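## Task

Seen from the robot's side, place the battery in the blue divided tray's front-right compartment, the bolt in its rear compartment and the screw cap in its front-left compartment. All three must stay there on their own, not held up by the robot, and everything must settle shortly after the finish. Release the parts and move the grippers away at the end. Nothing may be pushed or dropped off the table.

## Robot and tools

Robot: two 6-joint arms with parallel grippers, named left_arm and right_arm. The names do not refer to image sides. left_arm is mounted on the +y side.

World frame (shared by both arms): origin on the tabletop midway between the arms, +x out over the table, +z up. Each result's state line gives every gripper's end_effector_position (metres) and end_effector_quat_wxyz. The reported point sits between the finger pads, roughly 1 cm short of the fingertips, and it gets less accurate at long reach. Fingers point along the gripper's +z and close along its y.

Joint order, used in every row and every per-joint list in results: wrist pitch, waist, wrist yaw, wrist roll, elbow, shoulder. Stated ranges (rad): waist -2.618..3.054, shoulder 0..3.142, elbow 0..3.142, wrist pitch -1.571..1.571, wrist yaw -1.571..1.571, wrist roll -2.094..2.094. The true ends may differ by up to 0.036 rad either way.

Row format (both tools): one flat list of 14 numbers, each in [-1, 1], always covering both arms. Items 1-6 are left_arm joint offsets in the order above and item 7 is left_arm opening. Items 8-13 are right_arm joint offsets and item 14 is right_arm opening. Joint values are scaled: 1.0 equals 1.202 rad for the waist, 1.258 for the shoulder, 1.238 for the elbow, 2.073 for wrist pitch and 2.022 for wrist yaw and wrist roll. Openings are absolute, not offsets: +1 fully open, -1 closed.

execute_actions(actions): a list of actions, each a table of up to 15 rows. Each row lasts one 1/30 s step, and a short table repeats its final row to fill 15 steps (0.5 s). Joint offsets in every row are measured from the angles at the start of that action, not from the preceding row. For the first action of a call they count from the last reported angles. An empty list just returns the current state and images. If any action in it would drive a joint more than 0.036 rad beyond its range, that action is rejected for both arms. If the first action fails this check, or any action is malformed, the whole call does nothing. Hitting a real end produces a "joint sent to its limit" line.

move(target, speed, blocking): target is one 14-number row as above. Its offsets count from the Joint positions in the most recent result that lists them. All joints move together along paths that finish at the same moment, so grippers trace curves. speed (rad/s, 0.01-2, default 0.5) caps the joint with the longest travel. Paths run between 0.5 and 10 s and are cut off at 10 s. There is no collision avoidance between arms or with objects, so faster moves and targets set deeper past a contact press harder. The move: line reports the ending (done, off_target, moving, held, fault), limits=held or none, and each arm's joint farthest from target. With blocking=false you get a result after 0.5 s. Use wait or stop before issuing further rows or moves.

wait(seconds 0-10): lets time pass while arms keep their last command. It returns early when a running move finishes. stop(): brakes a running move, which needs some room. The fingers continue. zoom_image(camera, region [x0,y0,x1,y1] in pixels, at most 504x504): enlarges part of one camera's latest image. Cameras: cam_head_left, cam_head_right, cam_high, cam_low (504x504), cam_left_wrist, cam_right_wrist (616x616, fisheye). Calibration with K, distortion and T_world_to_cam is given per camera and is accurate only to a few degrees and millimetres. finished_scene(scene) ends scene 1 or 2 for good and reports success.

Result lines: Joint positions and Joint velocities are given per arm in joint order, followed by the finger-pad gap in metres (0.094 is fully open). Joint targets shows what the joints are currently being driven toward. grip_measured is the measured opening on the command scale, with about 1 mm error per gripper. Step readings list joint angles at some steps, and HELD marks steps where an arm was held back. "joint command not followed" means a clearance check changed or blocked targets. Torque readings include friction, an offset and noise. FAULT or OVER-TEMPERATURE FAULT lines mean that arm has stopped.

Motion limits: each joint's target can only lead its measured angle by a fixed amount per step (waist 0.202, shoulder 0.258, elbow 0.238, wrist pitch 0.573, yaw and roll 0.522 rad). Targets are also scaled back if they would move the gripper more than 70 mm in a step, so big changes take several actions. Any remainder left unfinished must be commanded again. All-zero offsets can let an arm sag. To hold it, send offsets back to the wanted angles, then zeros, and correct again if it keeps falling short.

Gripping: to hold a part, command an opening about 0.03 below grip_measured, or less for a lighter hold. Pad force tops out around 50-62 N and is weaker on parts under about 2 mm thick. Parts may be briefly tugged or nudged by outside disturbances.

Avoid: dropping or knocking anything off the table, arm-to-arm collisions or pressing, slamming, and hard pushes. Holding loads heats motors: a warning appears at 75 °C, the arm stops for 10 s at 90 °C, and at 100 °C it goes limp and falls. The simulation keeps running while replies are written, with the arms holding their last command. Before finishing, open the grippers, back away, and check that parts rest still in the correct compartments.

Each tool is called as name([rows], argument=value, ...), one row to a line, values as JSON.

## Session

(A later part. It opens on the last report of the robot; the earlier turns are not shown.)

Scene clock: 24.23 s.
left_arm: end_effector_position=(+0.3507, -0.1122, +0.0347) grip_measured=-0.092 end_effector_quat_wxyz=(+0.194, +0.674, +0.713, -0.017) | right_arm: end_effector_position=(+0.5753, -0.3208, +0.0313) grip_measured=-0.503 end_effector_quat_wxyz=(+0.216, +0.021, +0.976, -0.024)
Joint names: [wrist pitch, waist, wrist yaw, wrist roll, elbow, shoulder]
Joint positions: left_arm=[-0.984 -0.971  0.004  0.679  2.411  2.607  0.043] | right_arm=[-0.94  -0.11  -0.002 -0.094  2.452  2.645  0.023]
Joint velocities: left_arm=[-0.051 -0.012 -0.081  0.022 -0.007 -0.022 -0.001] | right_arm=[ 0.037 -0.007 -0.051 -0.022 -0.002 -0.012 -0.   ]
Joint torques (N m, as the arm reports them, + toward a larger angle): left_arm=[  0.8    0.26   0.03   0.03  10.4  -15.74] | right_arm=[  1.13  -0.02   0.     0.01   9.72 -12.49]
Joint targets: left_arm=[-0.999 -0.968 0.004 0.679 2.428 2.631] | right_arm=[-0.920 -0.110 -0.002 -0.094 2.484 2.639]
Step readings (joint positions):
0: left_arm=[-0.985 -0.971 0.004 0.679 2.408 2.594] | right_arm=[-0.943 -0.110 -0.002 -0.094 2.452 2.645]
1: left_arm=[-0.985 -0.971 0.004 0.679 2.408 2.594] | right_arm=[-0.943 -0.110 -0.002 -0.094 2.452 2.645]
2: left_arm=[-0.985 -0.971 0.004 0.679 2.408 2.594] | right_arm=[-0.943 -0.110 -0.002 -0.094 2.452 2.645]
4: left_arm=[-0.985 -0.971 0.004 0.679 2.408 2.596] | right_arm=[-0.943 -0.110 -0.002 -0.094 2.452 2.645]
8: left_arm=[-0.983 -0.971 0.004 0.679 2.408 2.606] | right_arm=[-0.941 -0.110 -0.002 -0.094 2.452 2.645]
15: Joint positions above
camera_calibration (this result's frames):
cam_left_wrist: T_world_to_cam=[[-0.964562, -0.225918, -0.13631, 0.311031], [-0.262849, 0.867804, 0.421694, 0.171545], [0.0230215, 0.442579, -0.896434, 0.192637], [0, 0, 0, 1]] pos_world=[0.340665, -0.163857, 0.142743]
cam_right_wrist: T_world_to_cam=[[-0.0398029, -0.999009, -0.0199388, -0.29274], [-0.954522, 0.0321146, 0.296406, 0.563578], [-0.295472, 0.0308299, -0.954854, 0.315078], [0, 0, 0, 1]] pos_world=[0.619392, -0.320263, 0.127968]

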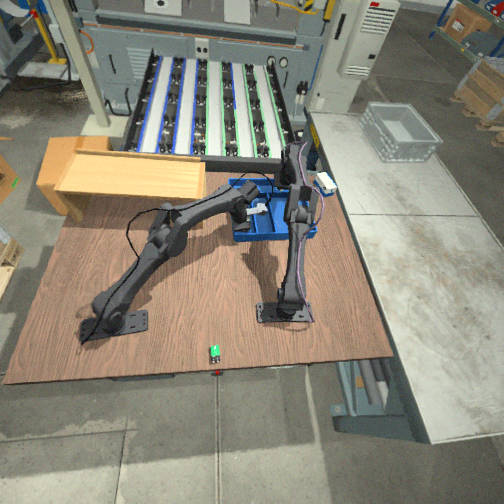

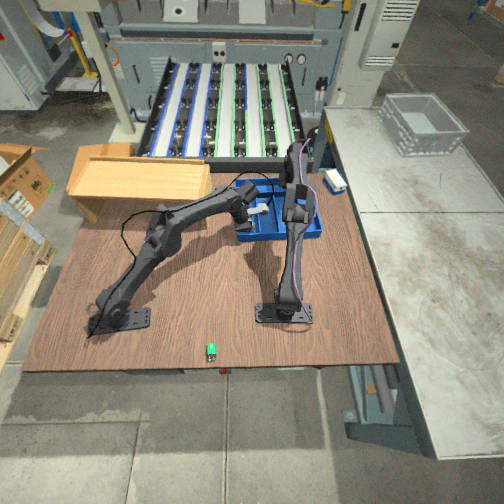

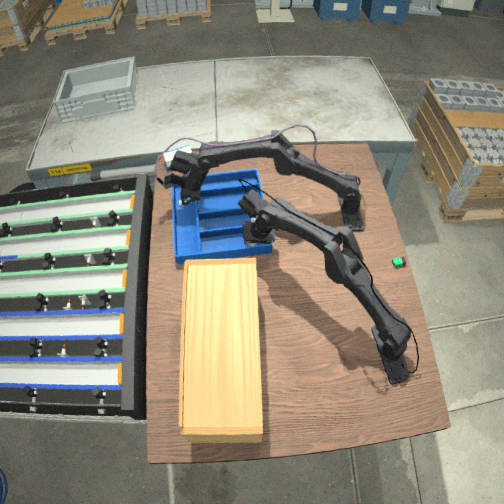

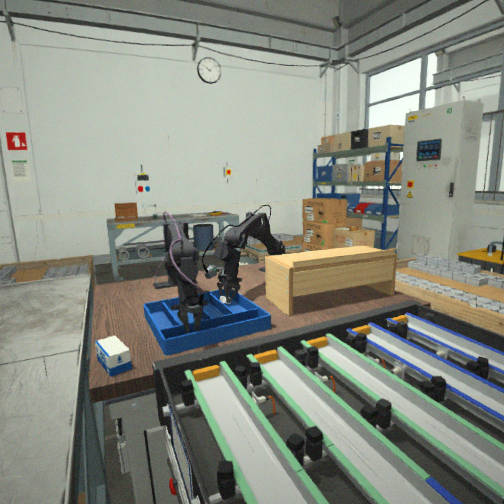

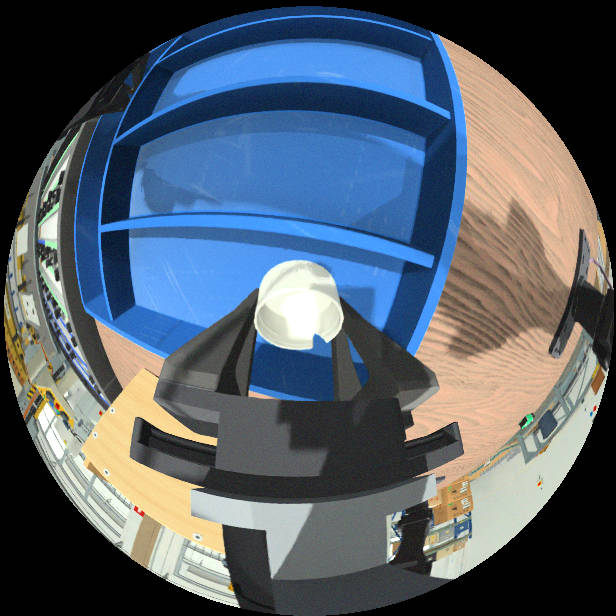

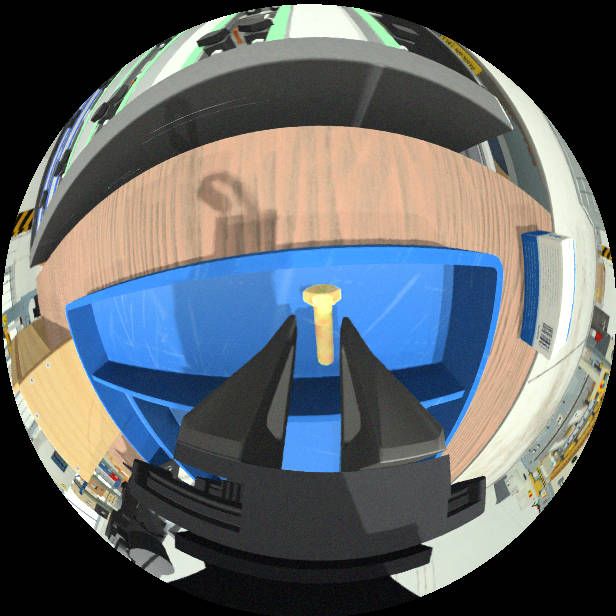

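execute_actions([
  [[-0.007,0.003,0,0,0.014,0.01,-0.08, 0.011,0,0,0,0.026,-0.015,-0.5],[-0.007,0.003,0,0,0.014,0.01,-0.05, 0.011,0,0,0,0.026,-0.025,-0.5],[-0.007,0.003,0,0,0.014,0.01,-0.02, 0.011,0,0,0,0.026,-0.035,-0.5],[-0.007,0.003,0,0,0.014,0.01,0.01, 0.011,0,0,0,0.026,-0.045,-0.5],[-0.007,0.003,0,0,0.014,0.01,0.04, 0.011,0,0,0,0.026,-0.055,-0.5],[-0.007,0.003,0,0,0.014,0.01,0.07, 0.011,0,0,0,0.026,-0.065,-0.5],[-0.007,0.003,0,0,0.014,0.01,0.1, 0.011,0,0,0,0.026,-0.075,-0.5],[-0.007,0.003,0,0,0.014,0.01,0.13, 0.011,0,0,0,0.026,-0.085,-0.5],[-0.007,0.003,0,0,0.014,0.01,0.16, 0.011,0,0,0,0.026,-0.095,-0.5],[-0.007,0.003,0,0,0.014,0.01,0.2, 0.011,0,0,0,0.026,-0.105,-0.5],[-0.007,0.003,0,0,0.014,0.01,0.2, 0.011,0,0,0,0.026,-0.115,-0.5],[-0.007,0.003,0,0,0.014,0.01,0.2, 0.011,0,0,0,0.026,-0.125,-0.5],[-0.007,0.003,0,0,0.014,0.01,0.2, 0.011,0,0,0,0.026,-0.135,-0.5],[-0.007,0.003,0,0,0.014,0.01,0.2, 0.011,0,0,0,0.026,-0.145,-0.5],[-0.007,0.003,0,0,0.014,0.01,0.2, 0.011,0,0,0,0.026,-0.15,-0.5]],
])

Scene clock: 24.97 s.
left_arm: end_effector_position=(+0.3507, -0.1122, +0.0347) grip_measured=+0.198 end_effector_quat_wxyz=(+0.194, +0.674, +0.713, -0.017) | right_arm: end_effector_position=(+0.5823, -0.3218, +0.1088) grip_measured=-0.503 end_effector_quat_wxyz=(+0.280, +0.021, +0.959, -0.032)
Joint names: [wrist pitch, waist, wrist yaw, wrist roll, elbow, shoulder]
Joint positions: left_arm=[-0.984 -0.971  0.004  0.679  2.411  2.607  0.056] | right_arm=[-0.936 -0.11  -0.002 -0.094  2.452  2.515  0.023]
Joint velocities: left_arm=[-0.007  0.017 -0.037 -0.007  0.027  0.007 -0.   ] | right_arm=[-0.007  0.002  0.066  0.051 -0.002 -0.471 -0.001]
Joint torques (N m, as the arm reports them, + toward a larger angle): left_arm=[  0.82   0.39   0.05   0.03  10.31 -16.78] | right_arm=[  1.33  -0.04  -0.01   0.     9.85 -13.53]
Joint targets: left_arm=[-0.998 -0.968 0.004 0.679 2.428 2.619] | right_arm=[-0.917 -0.110 -0.002 -0.094 2.484 2.456]
Step readings (joint positions):
0: left_arm=[-0.984 -0.971 0.004 0.679 2.411 2.607] | right_arm=[-0.939 -0.110 -0.002 -0.094 2.452 2.645]
1: left_arm=[-0.984 -0.971 0.004 0.679 2.411 2.607] | right_arm=[-0.939 -0.110 -0.002 -0.094 2.452 2.645]
2: left_arm=[-0.984 -0.971 0.004 0.679 2.411 2.607] | right_arm=[-0.939 -0.110 -0.002 -0.094 2.452 2.645]
4: left_arm=[-0.984 -0.971 0.004 0.679 2.411 2.607] | right_arm=[-0.938 -0.110 -0.002 -0.094 2.452 2.644]
8: left_arm=[-0.984 -0.971 0.004 0.679 2.411 2.607] | right_arm=[-0.938 -0.110 -0.002 -0.094 2.452 2.623]
15: Joint positions above
camera_calibration (this result's frames):
cam_left_wrist: T_world_to_cam=[[-0.964562, -0.225918, -0.13631, 0.311031], [-0.262849, 0.867804, 0.421694, 0.171545], [0.0230215, 0.442579, -0.896434, 0.192637], [0, 0, 0, 1]] pos_world=[0.340665, -0.163857, 0.142743]
cam_right_wrist: T_world_to_cam=[[-0.0380415, -0.999253, -0.00673722, -0.294431], [-0.985167, 0.0363745, 0.167698, 0.580569], [-0.167328, 0.0130168, -0.985815, 0.314125], [0, 0, 0, 1]] pos_world=[0.613319, -0.319418, 0.210325]

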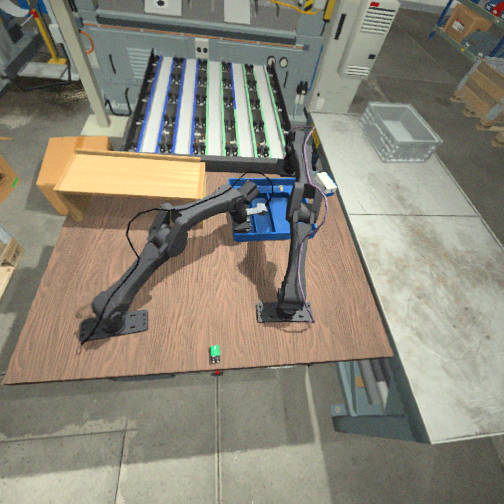

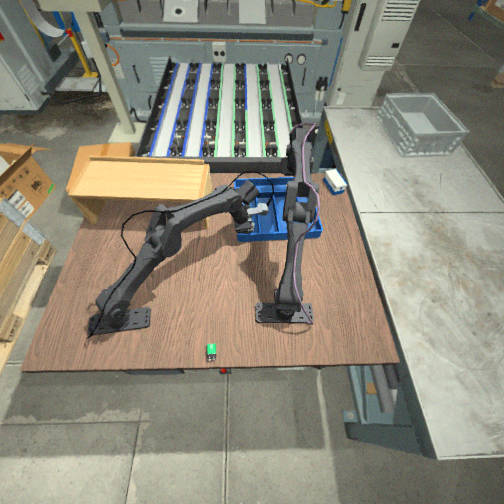

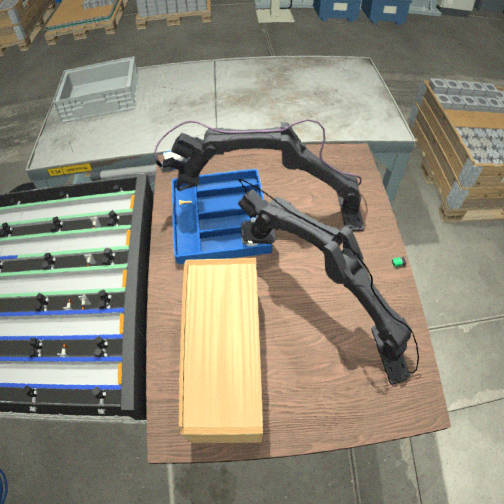

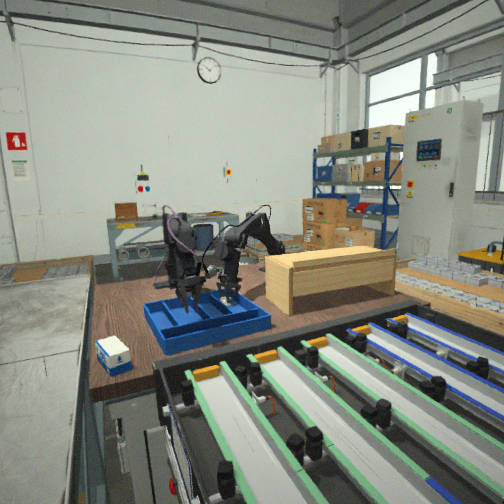

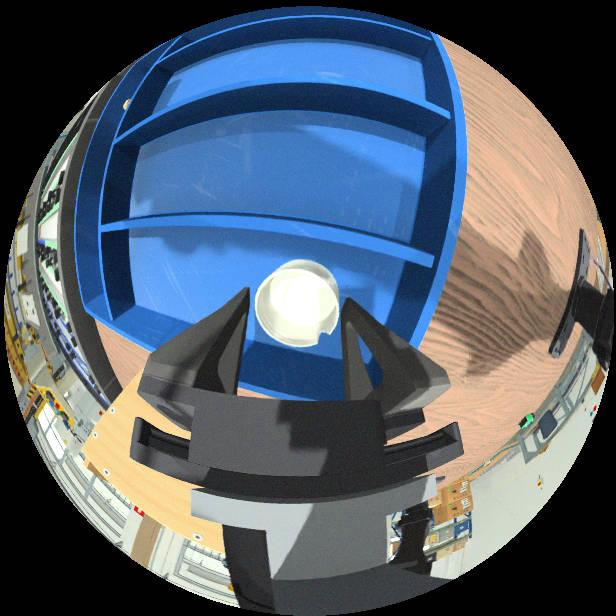

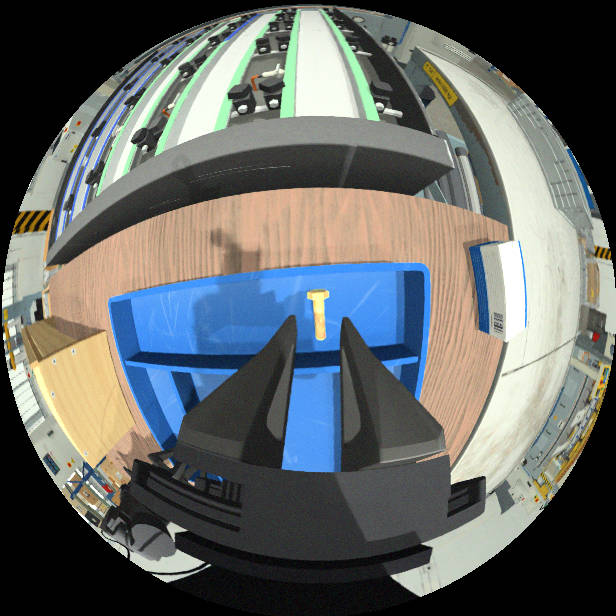

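execute_actions(actions=[])

Scene clock: 25.40 s.
left_arm: end_effector_position=(+0.3507, -0.1122, +0.0347) grip_measured=+0.198 end_effector_quat_wxyz=(+0.194, +0.674, +0.713, -0.017) | right_arm: end_effector_position=(+0.5866, -0.3224, +0.1434) grip_measured=-0.503 end_effector_quat_wxyz=(+0.314, +0.021, +0.948, -0.036)
Joint names: [wrist pitch, waist, wrist yaw, wrist roll, elbow, shoulder]
Joint positions: left_arm=[-0.984 -0.971  0.004  0.679  2.411  2.607  0.056] | right_arm=[-0.923 -0.11  -0.002 -0.094  2.465  2.469  0.023]
Joint velocities: left_arm=[ 0.022 -0.002  0.037 -0.066  0.007  0.002 -0.   ] | right_arm=[-0.022 -0.012 -0.022 -0.007  0.002 -0.007 -0.   ]
Joint torques (N m, as the arm reports them, + toward a larger angle): left_arm=[  0.72   0.15   0.02   0.04  10.49 -16.87] | right_arm=[  1.36  -0.01   0.     0.01   8.5  -12.04]
Joint targets: left_arm=[-0.998 -0.968 0.004 0.679 2.428 2.619] | right_arm=[-0.917 -0.110 -0.002 -0.094 2.484 2.456]
camera_calibration (this result's frames):
cam_left_wrist: T_world_to_cam=[[-0.964562, -0.225918, -0.13631, 0.311031], [-0.262849, 0.867804, 0.421694, 0.171545], [0.0230215, 0.442579, -0.896434, 0.192637], [0, 0, 0, 1]] pos_world=[0.340665, -0.163857, 0.142743]
cam_right_wrist: T_world_to_cam=[[-0.037818, -0.999285, 0.00051508, -0.295813], [-0.994645, 0.037692, 0.0962317, 0.595256], [-0.0961823, 0.00312697, -0.995359, 0.305474], [0, 0, 0, 1]] pos_world=[0.610262, -0.318993, 0.246926]

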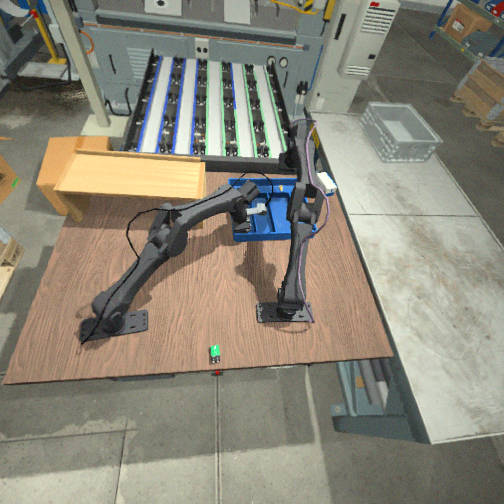

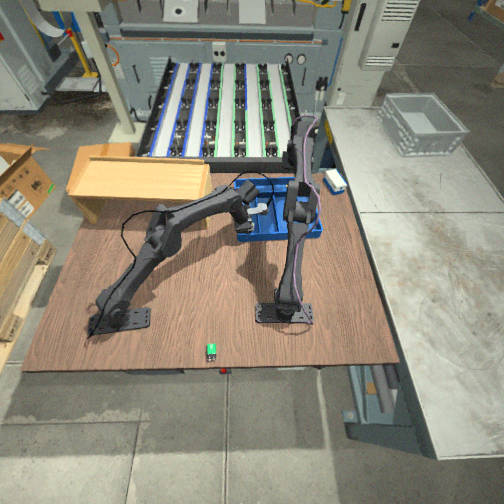

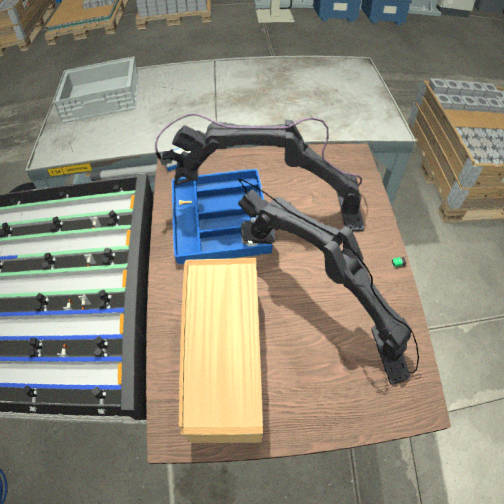

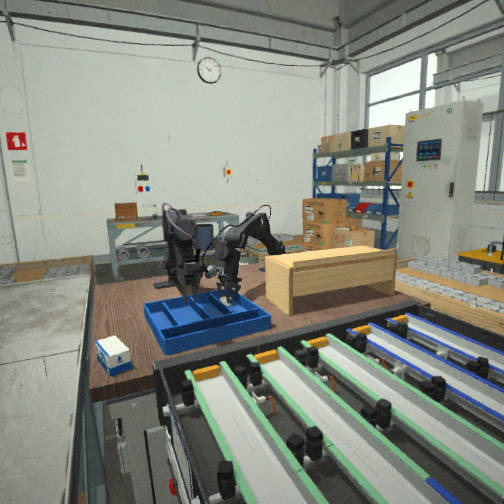

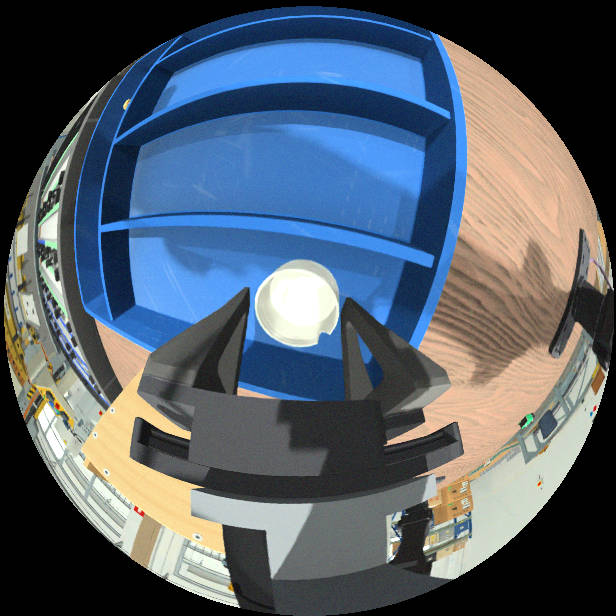

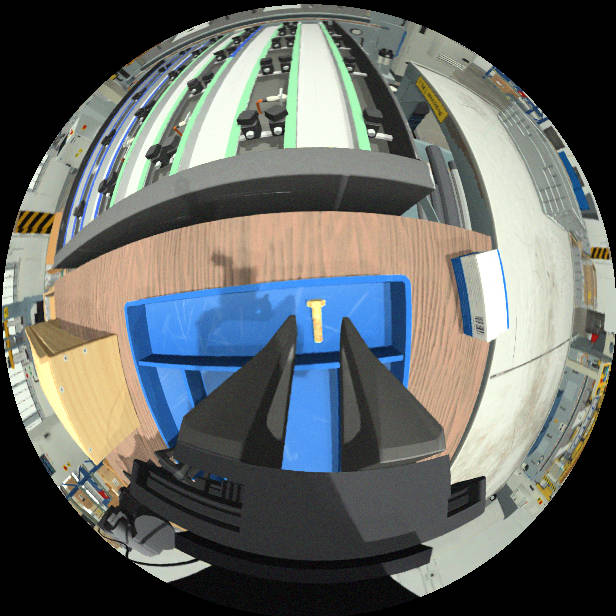

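move(target=[0,0,0,0,0.014,-0.16,0.2, -0.228,0,0,0,-0.778,-0.629,0.2], speed=0.9)

Scene clock: 27.60 s.
left_arm: end_effector_position=(+0.3552, -0.1171, +0.1455) grip_measured=+0.199 end_effector_quat_wxyz=(+0.288, +0.658, +0.696, -0.024) | right_arm: end_effector_position=(+0.2724, -0.2787, +0.1444) grip_measured=+0.197 end_effector_quat_wxyz=(-0.005, +0.022, +1.000, +0.002)
Joint names: [wrist pitch, waist, wrist yaw, wrist roll, elbow, shoulder]
Joint positions: left_arm=[-0.978 -0.971  0.004  0.679  2.411  2.416  0.056] | right_arm=[-1.39  -0.11  -0.002 -0.094  1.51   1.701  0.056]
Joint velocities: left_arm=[-0.095 -0.007  0.007  0.051  0.012 -0.022  0.001] | right_arm=[-0.095 -0.002 -0.022  0.051  0.012  0.017 -0.   ]
Joint torques (N m, as the arm reports them, + toward a larger angle): left_arm=[  1.2   -0.04   0.02   0.05  10.61 -17.91] | right_arm=[ 0.08 -0.01 -0.01  0.01  5.35 -7.  ]
Joint targets: left_arm=[-0.984 -0.971 0.004 0.679 2.428 2.405] | right_arm=[-1.396 -0.110 -0.002 -0.094 1.502 1.678]
move: off_target (right_arm); limits=none; left_arm: farthest joint: the elbow, 0.017 radians from its target (0.017 radians at the start); right_arm: farthest joint: the shoulder, 0.023 radians from its target (0.791 radians at the start)
camera_calibration (this result's frames):
cam_left_wrist: T_world_to_cam=[[-0.940613, -0.252354, -0.22708, 0.330937], [-0.307399, 0.916979, 0.254274, 0.176218], [0.144061, 0.308977, -0.940096, 0.241763], [0, 0, 0, 1]] pos_world=[0.330624, -0.152775, 0.257622]
cam_right_wrist: T_world_to_cam=[[-0.0579397, -0.996487, -0.0604631, -0.248991], [-0.734608, 0.00154481, 0.67849, 0.11607], [-0.676013, 0.0837282, -0.732117, 0.41849], [0, 0, 0, 1]] pos_world=[0.353744, -0.283335, 0.212577]

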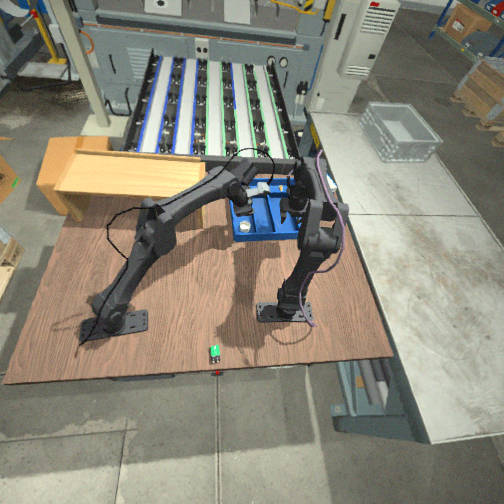

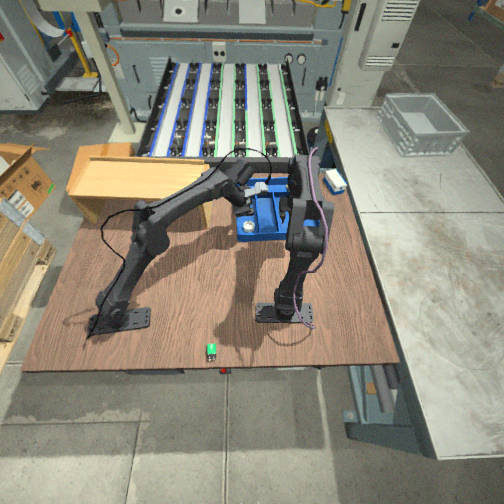

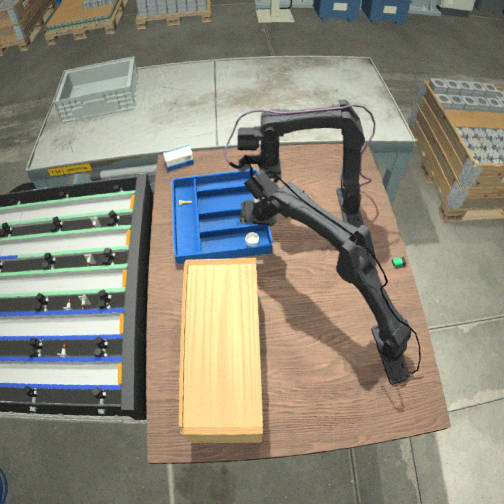

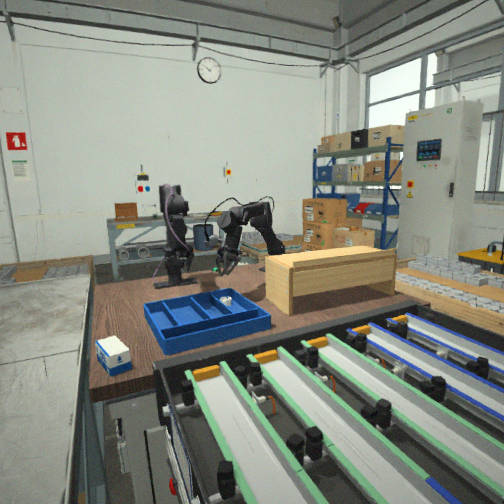

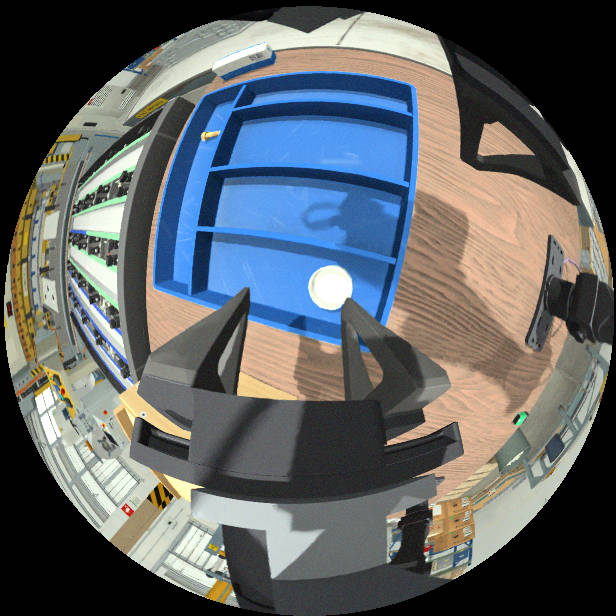

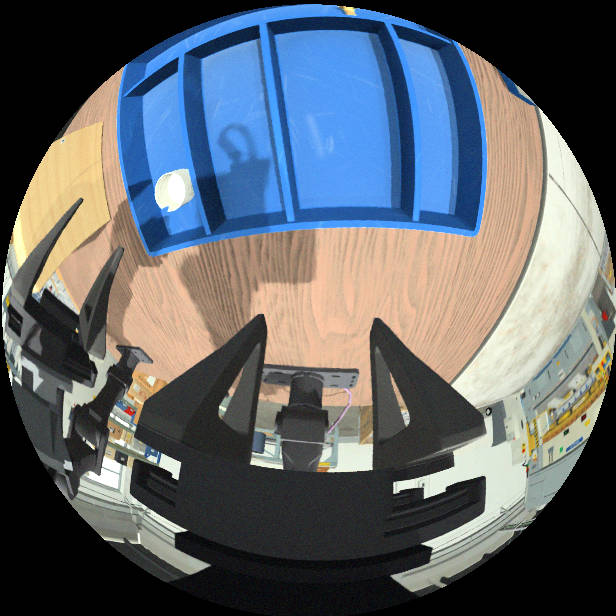

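move(target=[0.182,0.775,0,0,-0.817,-0.808,0.2, 0,0,0,0,-0.006,-0.018,0.2], speed=1.1)

move(target=[0,0,0,0,0,0,0.2, 0,0.95,0,0,0,0,0.2], speed=1.2)

Scene clock: 29.73 s.
left_arm: end_effector_position=(+0.3790, +0.3697, +0.3007) grip_measured=+0.199 end_effector_quat_wxyz=(+0.434, +0.254, +0.846, +0.177) | right_arm: end_effector_position=(+0.2724, -0.2787, +0.1444) grip_measured=+0.197 end_effector_quat_wxyz=(-0.005, +0.022, +1.000, +0.002)
Joint names: [wrist pitch, waist, wrist yaw, wrist roll, elbow, shoulder]
Joint positions: left_arm=[-0.597 -0.041  0.001  0.678  1.415  1.413  0.056] | right_arm=[-1.39  -0.11  -0.002 -0.094  1.51   1.701  0.056]
Joint velocities: left_arm=[ 0.022 -0.002 -0.037 -0.007 -0.012 -0.022 -0.   ] | right_arm=[ 0.066 -0.012  0.037  0.037 -0.007 -0.012 -0.001]
Joint torques (N m, as the arm reports them, + toward a larger angle): left_arm=[ 1.69  0.02  0.07  0.02  8.01 -8.2 ] | right_arm=[ 0.15 -0.02 -0.01  0.01  5.49 -6.95]
Joint targets: left_arm=[-0.601 -0.040 0.004 0.679 1.399 1.400] | right_arm=[-1.390 -0.110 -0.002 -0.094 1.503 1.678]
move: off_target (right_arm); limits=none; left_arm: farthest joint: the elbow, 0.016 radians from its target (1.011 radians at the start); right_arm: farthest joint: the shoulder, 0.023 radians from its target (0.023 radians at the start)
camera_calibration (this result's frames):
cam_left_wrist: T_world_to_cam=[[-0.237746, -0.893999, -0.379794, 0.528153], [-0.950029, 0.295452, -0.100761, 0.277806], [0.202291, 0.336859, -0.919567, 0.19527], [0, 0, 0, 1]] pos_world=[0.349988, 0.324311, 0.408145]
cam_right_wrist: T_world_to_cam=[[-0.0579397, -0.996487, -0.0604631, -0.248991], [-0.734608, 0.00154481, 0.67849, 0.11607], [-0.676013, 0.0837282, -0.732117, 0.41849], [0, 0, 0, 1]] pos_world=[0.353744, -0.283335, 0.212577]

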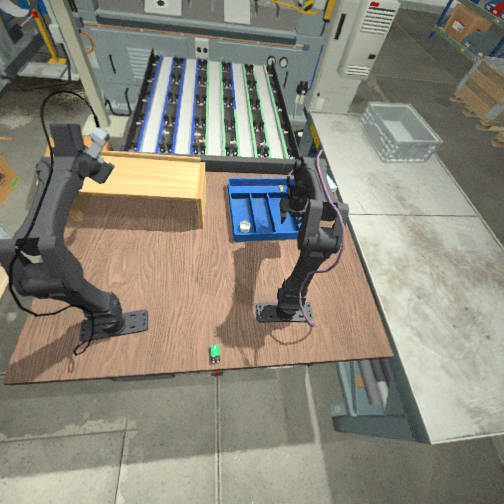

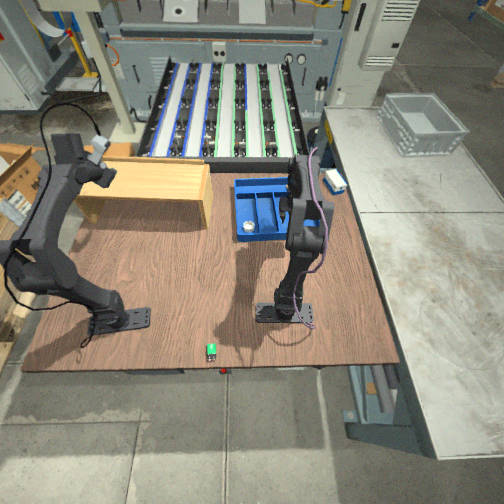

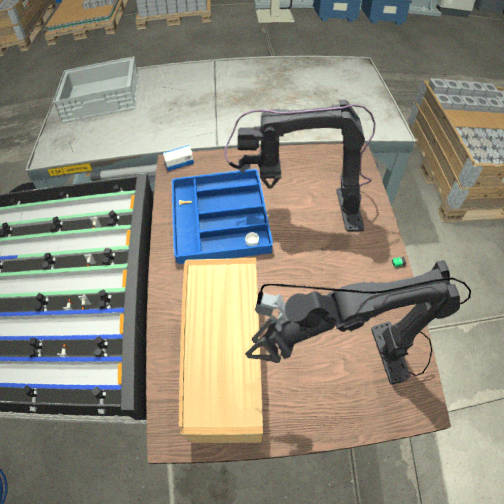

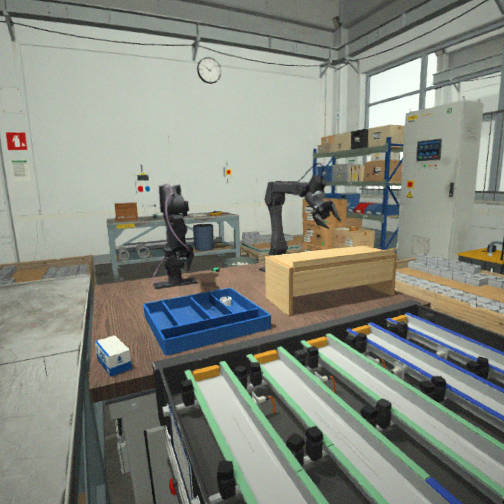

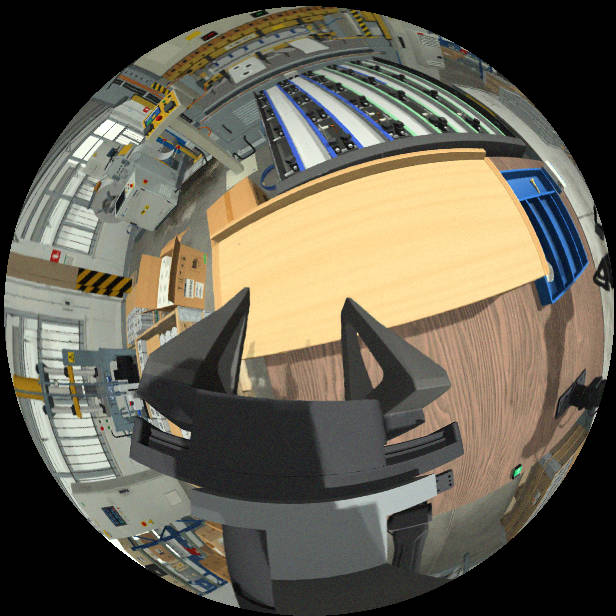

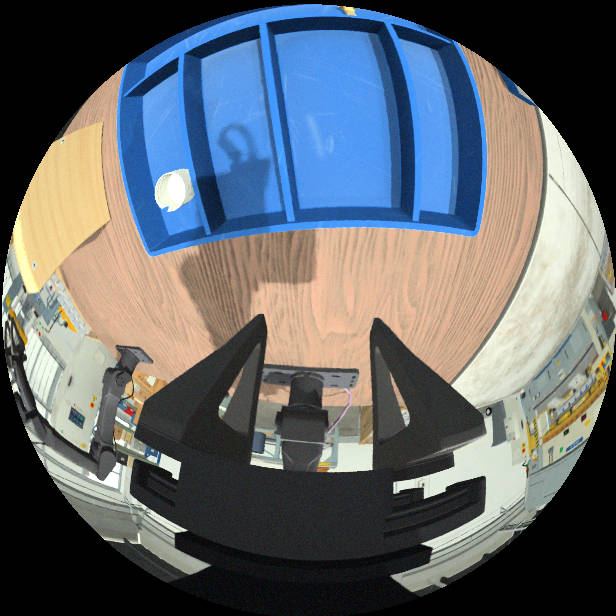

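Scene clock: 31.20 s.
left_arm: end_effector_position=(+0.3797, +0.3698, +0.3017) grip_measured=+0.199 end_effector_quat_wxyz=(+0.436, +0.253, +0.845, +0.178) | right_arm: end_effector_position=(+0.1333, +0.0187, +0.1444) grip_measured=+0.197 end_effector_quat_wxyz=(-0.005, -0.522, +0.853, -0.001)
Joint names: [wrist pitch, waist, wrist yaw, wrist roll, elbow, shoulder]
Joint positions: left_arm=[-0.592 -0.041  0.001  0.678  1.415  1.413  0.056] | right_arm=[-1.39   1.032 -0.002 -0.094  1.51   1.701  0.056]
Joint velocities: left_arm=[-0.007  0.002 -0.037 -0.066 -0.032 -0.007 -0.   ] | right_arm=[-0.037  0.002  0.007 -0.007  0.007 -0.022 -0.   ]
Joint torques (N m, as the arm reports them, + toward a larger angle): left_arm=[ 1.67 -0.07  0.02  0.05  9.5  -7.14] | right_arm=[ 0.14 -0.11  0.02  0.01  6.08 -5.52]
Joint targets: left_arm=[-0.597 -0.041 0.001 0.678 1.415 1.413] | right_arm=[-1.390 1.031 -0.002 -0.094 1.510 1.701]
move: done; limits=none; left_arm: farthest joint: the wrist pitch, 0.005 radians from its target (0.000 radians at the start); right_arm: farthest joint: the waist, 0.000 radians from its target (1.142 radians at the start)
camera_calibration (this result's frames):
cam_left_wrist: T_world_to_cam=[[-0.235867, -0.893818, -0.381388, 0.528464], [-0.94952, 0.295501, -0.105309, 0.279701], [0.206828, 0.337297, -0.918397, 0.193813], [0, 0, 0, 1]] pos_world=[0.350143, 0.324326, 0.409002]
cam_right_wrist: T_world_to_cam=[[0.882225, -0.466879, -0.0608426, -0.095922], [-0.30653, -0.66764, 0.678452, -0.031167], [-0.357376, -0.579897, -0.732121, 0.26945], [0, 0, 0, 1]] pos_world=[0.171366, 0.0906612, 0.212579]

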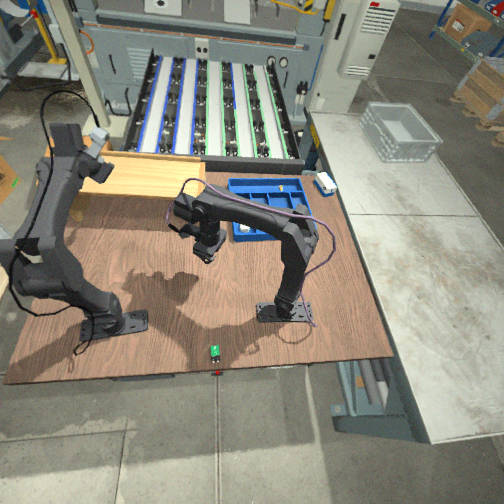

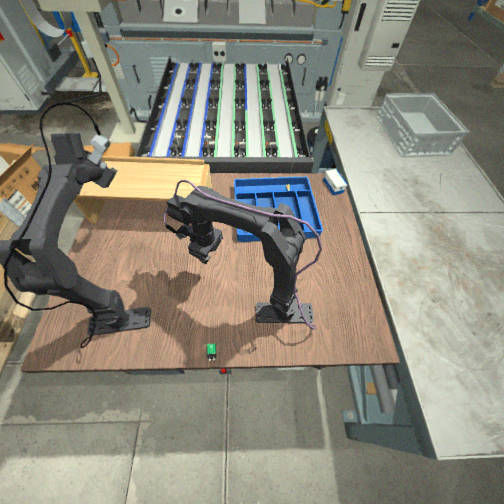

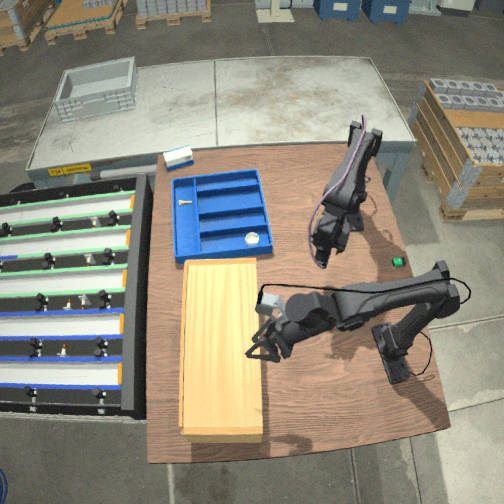

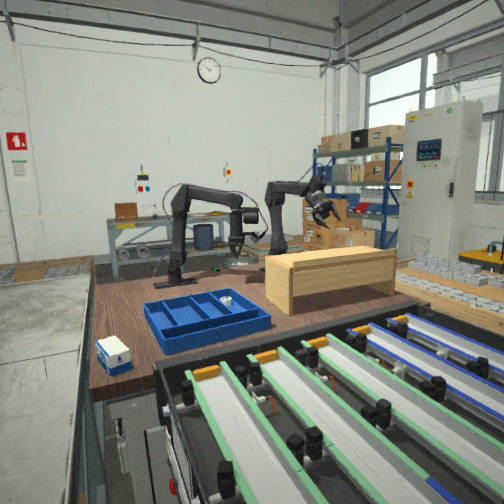

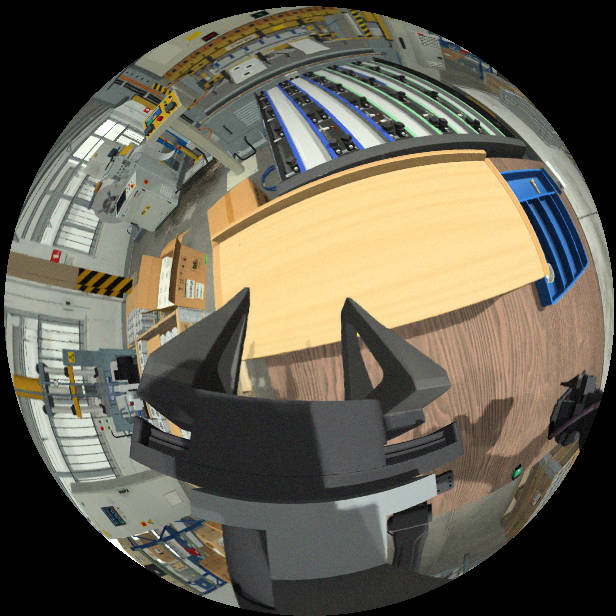

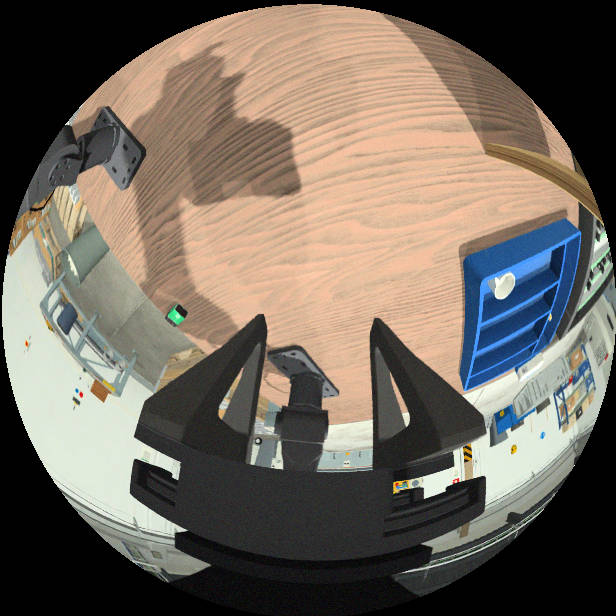

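move(target=[0,0,0,0,0,0,0.2, 0.112,0.876,0,-0.49,-0.185,-0.005,0.2], speed=1.2)

Scene clock: 33.27 s.
left_arm: end_effector_position=(+0.3804, +0.3698, +0.3027) grip_measured=+0.199 end_effector_quat_wxyz=(+0.438, +0.253, +0.844, +0.179) | right_arm: end_effector_position=(-0.1693, +0.0267, +0.0888) grip_measured=+0.198 end_effector_quat_wxyz=(+0.004, +1.000, -0.003, +0.003)
Joint names: [wrist pitch, waist, wrist yaw, wrist roll, elbow, shoulder]
Joint positions: left_arm=[-0.587 -0.041  0.001  0.678  1.415  1.413  0.056] | right_arm=[-1.169  2.084  0.001 -1.079  1.289  1.701  0.056]
Joint velocities: left_arm=[ 0.037 -0.002  0.007 -0.037 -0.027 -0.022  0.   ] | right_arm=[-0.051  0.012 -0.007 -0.022 -0.007 -0.027  0.001]
Joint torques (N m, as the arm reports them, + toward a larger angle): left_arm=[ 1.64  0.05  0.04  0.03  9.3  -7.14] | right_arm=[ 0.28  0.   -0.04 -0.08  5.37 -5.89]
Joint targets: left_arm=[-0.592 -0.041 0.001 0.678 1.415 1.413] | right_arm=[-1.157 2.084 -0.003 -1.085 1.281 1.695]
move: done; limits=none; left_arm: farthest joint: the wrist pitch, 0.005 radians from its target (0.000 radians at the start); right_arm: farthest joint: the wrist pitch, 0.011 radians from its target (0.232 radians at the start)
camera_calibration (this result's frames):
cam_left_wrist: T_world_to_cam=[[-0.233981, -0.893636, -0.382973, 0.528769], [-0.948989, 0.295552, -0.109854, 0.281591], [0.211358, 0.337733, -0.917204, 0.192346], [0, 0, 0, 1]] pos_world=[0.350295, 0.324341, 0.409859]
cam_right_wrist: T_world_to_cam=[[0.0198176, 0.997604, -0.0662854, -0.0131474], [0.736641, 0.0302569, 0.675607, 0.0773488], [0.675993, -0.0622175, -0.734277, 0.28655], [0, 0, 0, 1]] pos_world=[-0.250424, 0.028604, 0.157278]

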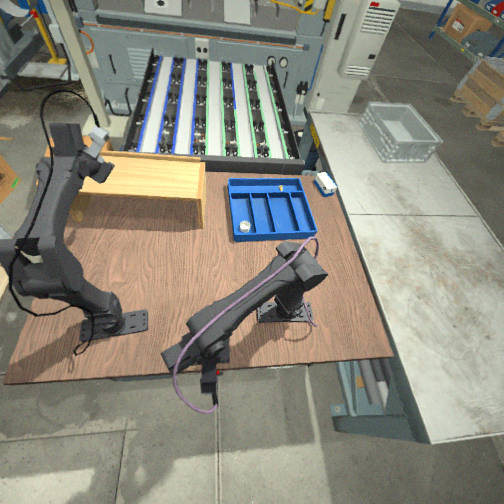

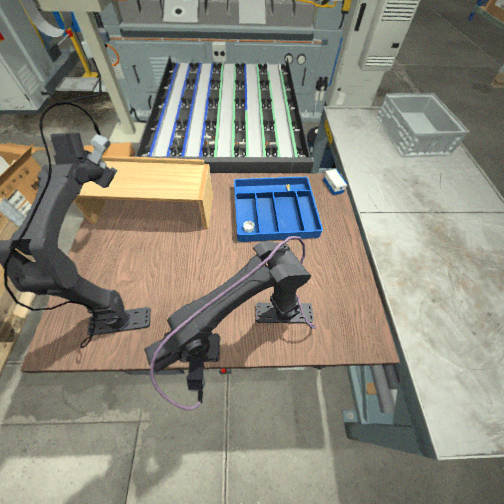

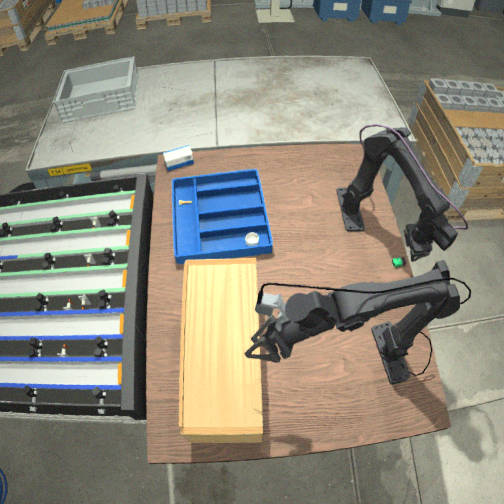

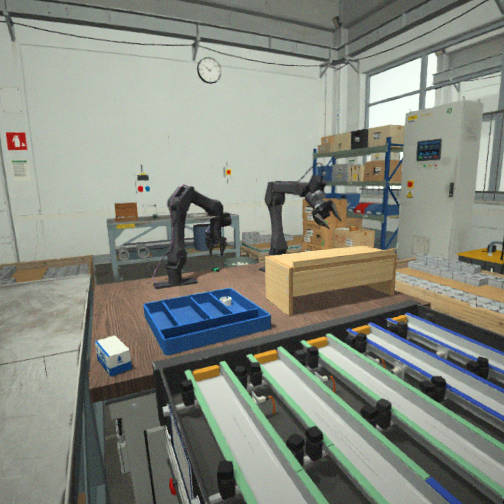

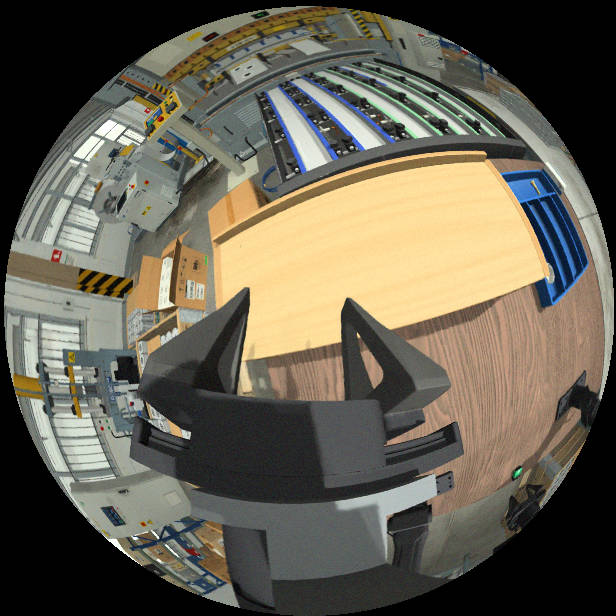

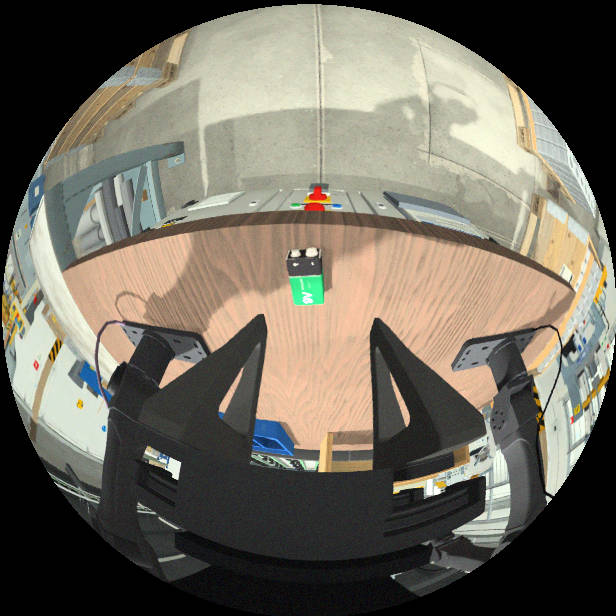

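zoom_image(camera="cam_right_wrist", region=[220, 200, 420, 400])

Region (220, 200, 420, 400) of cam_right_wrist's 616x616 image, scaled by 2.520, with more detail than that image has.

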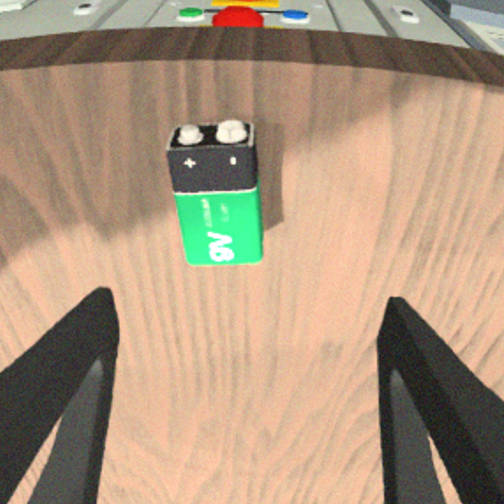

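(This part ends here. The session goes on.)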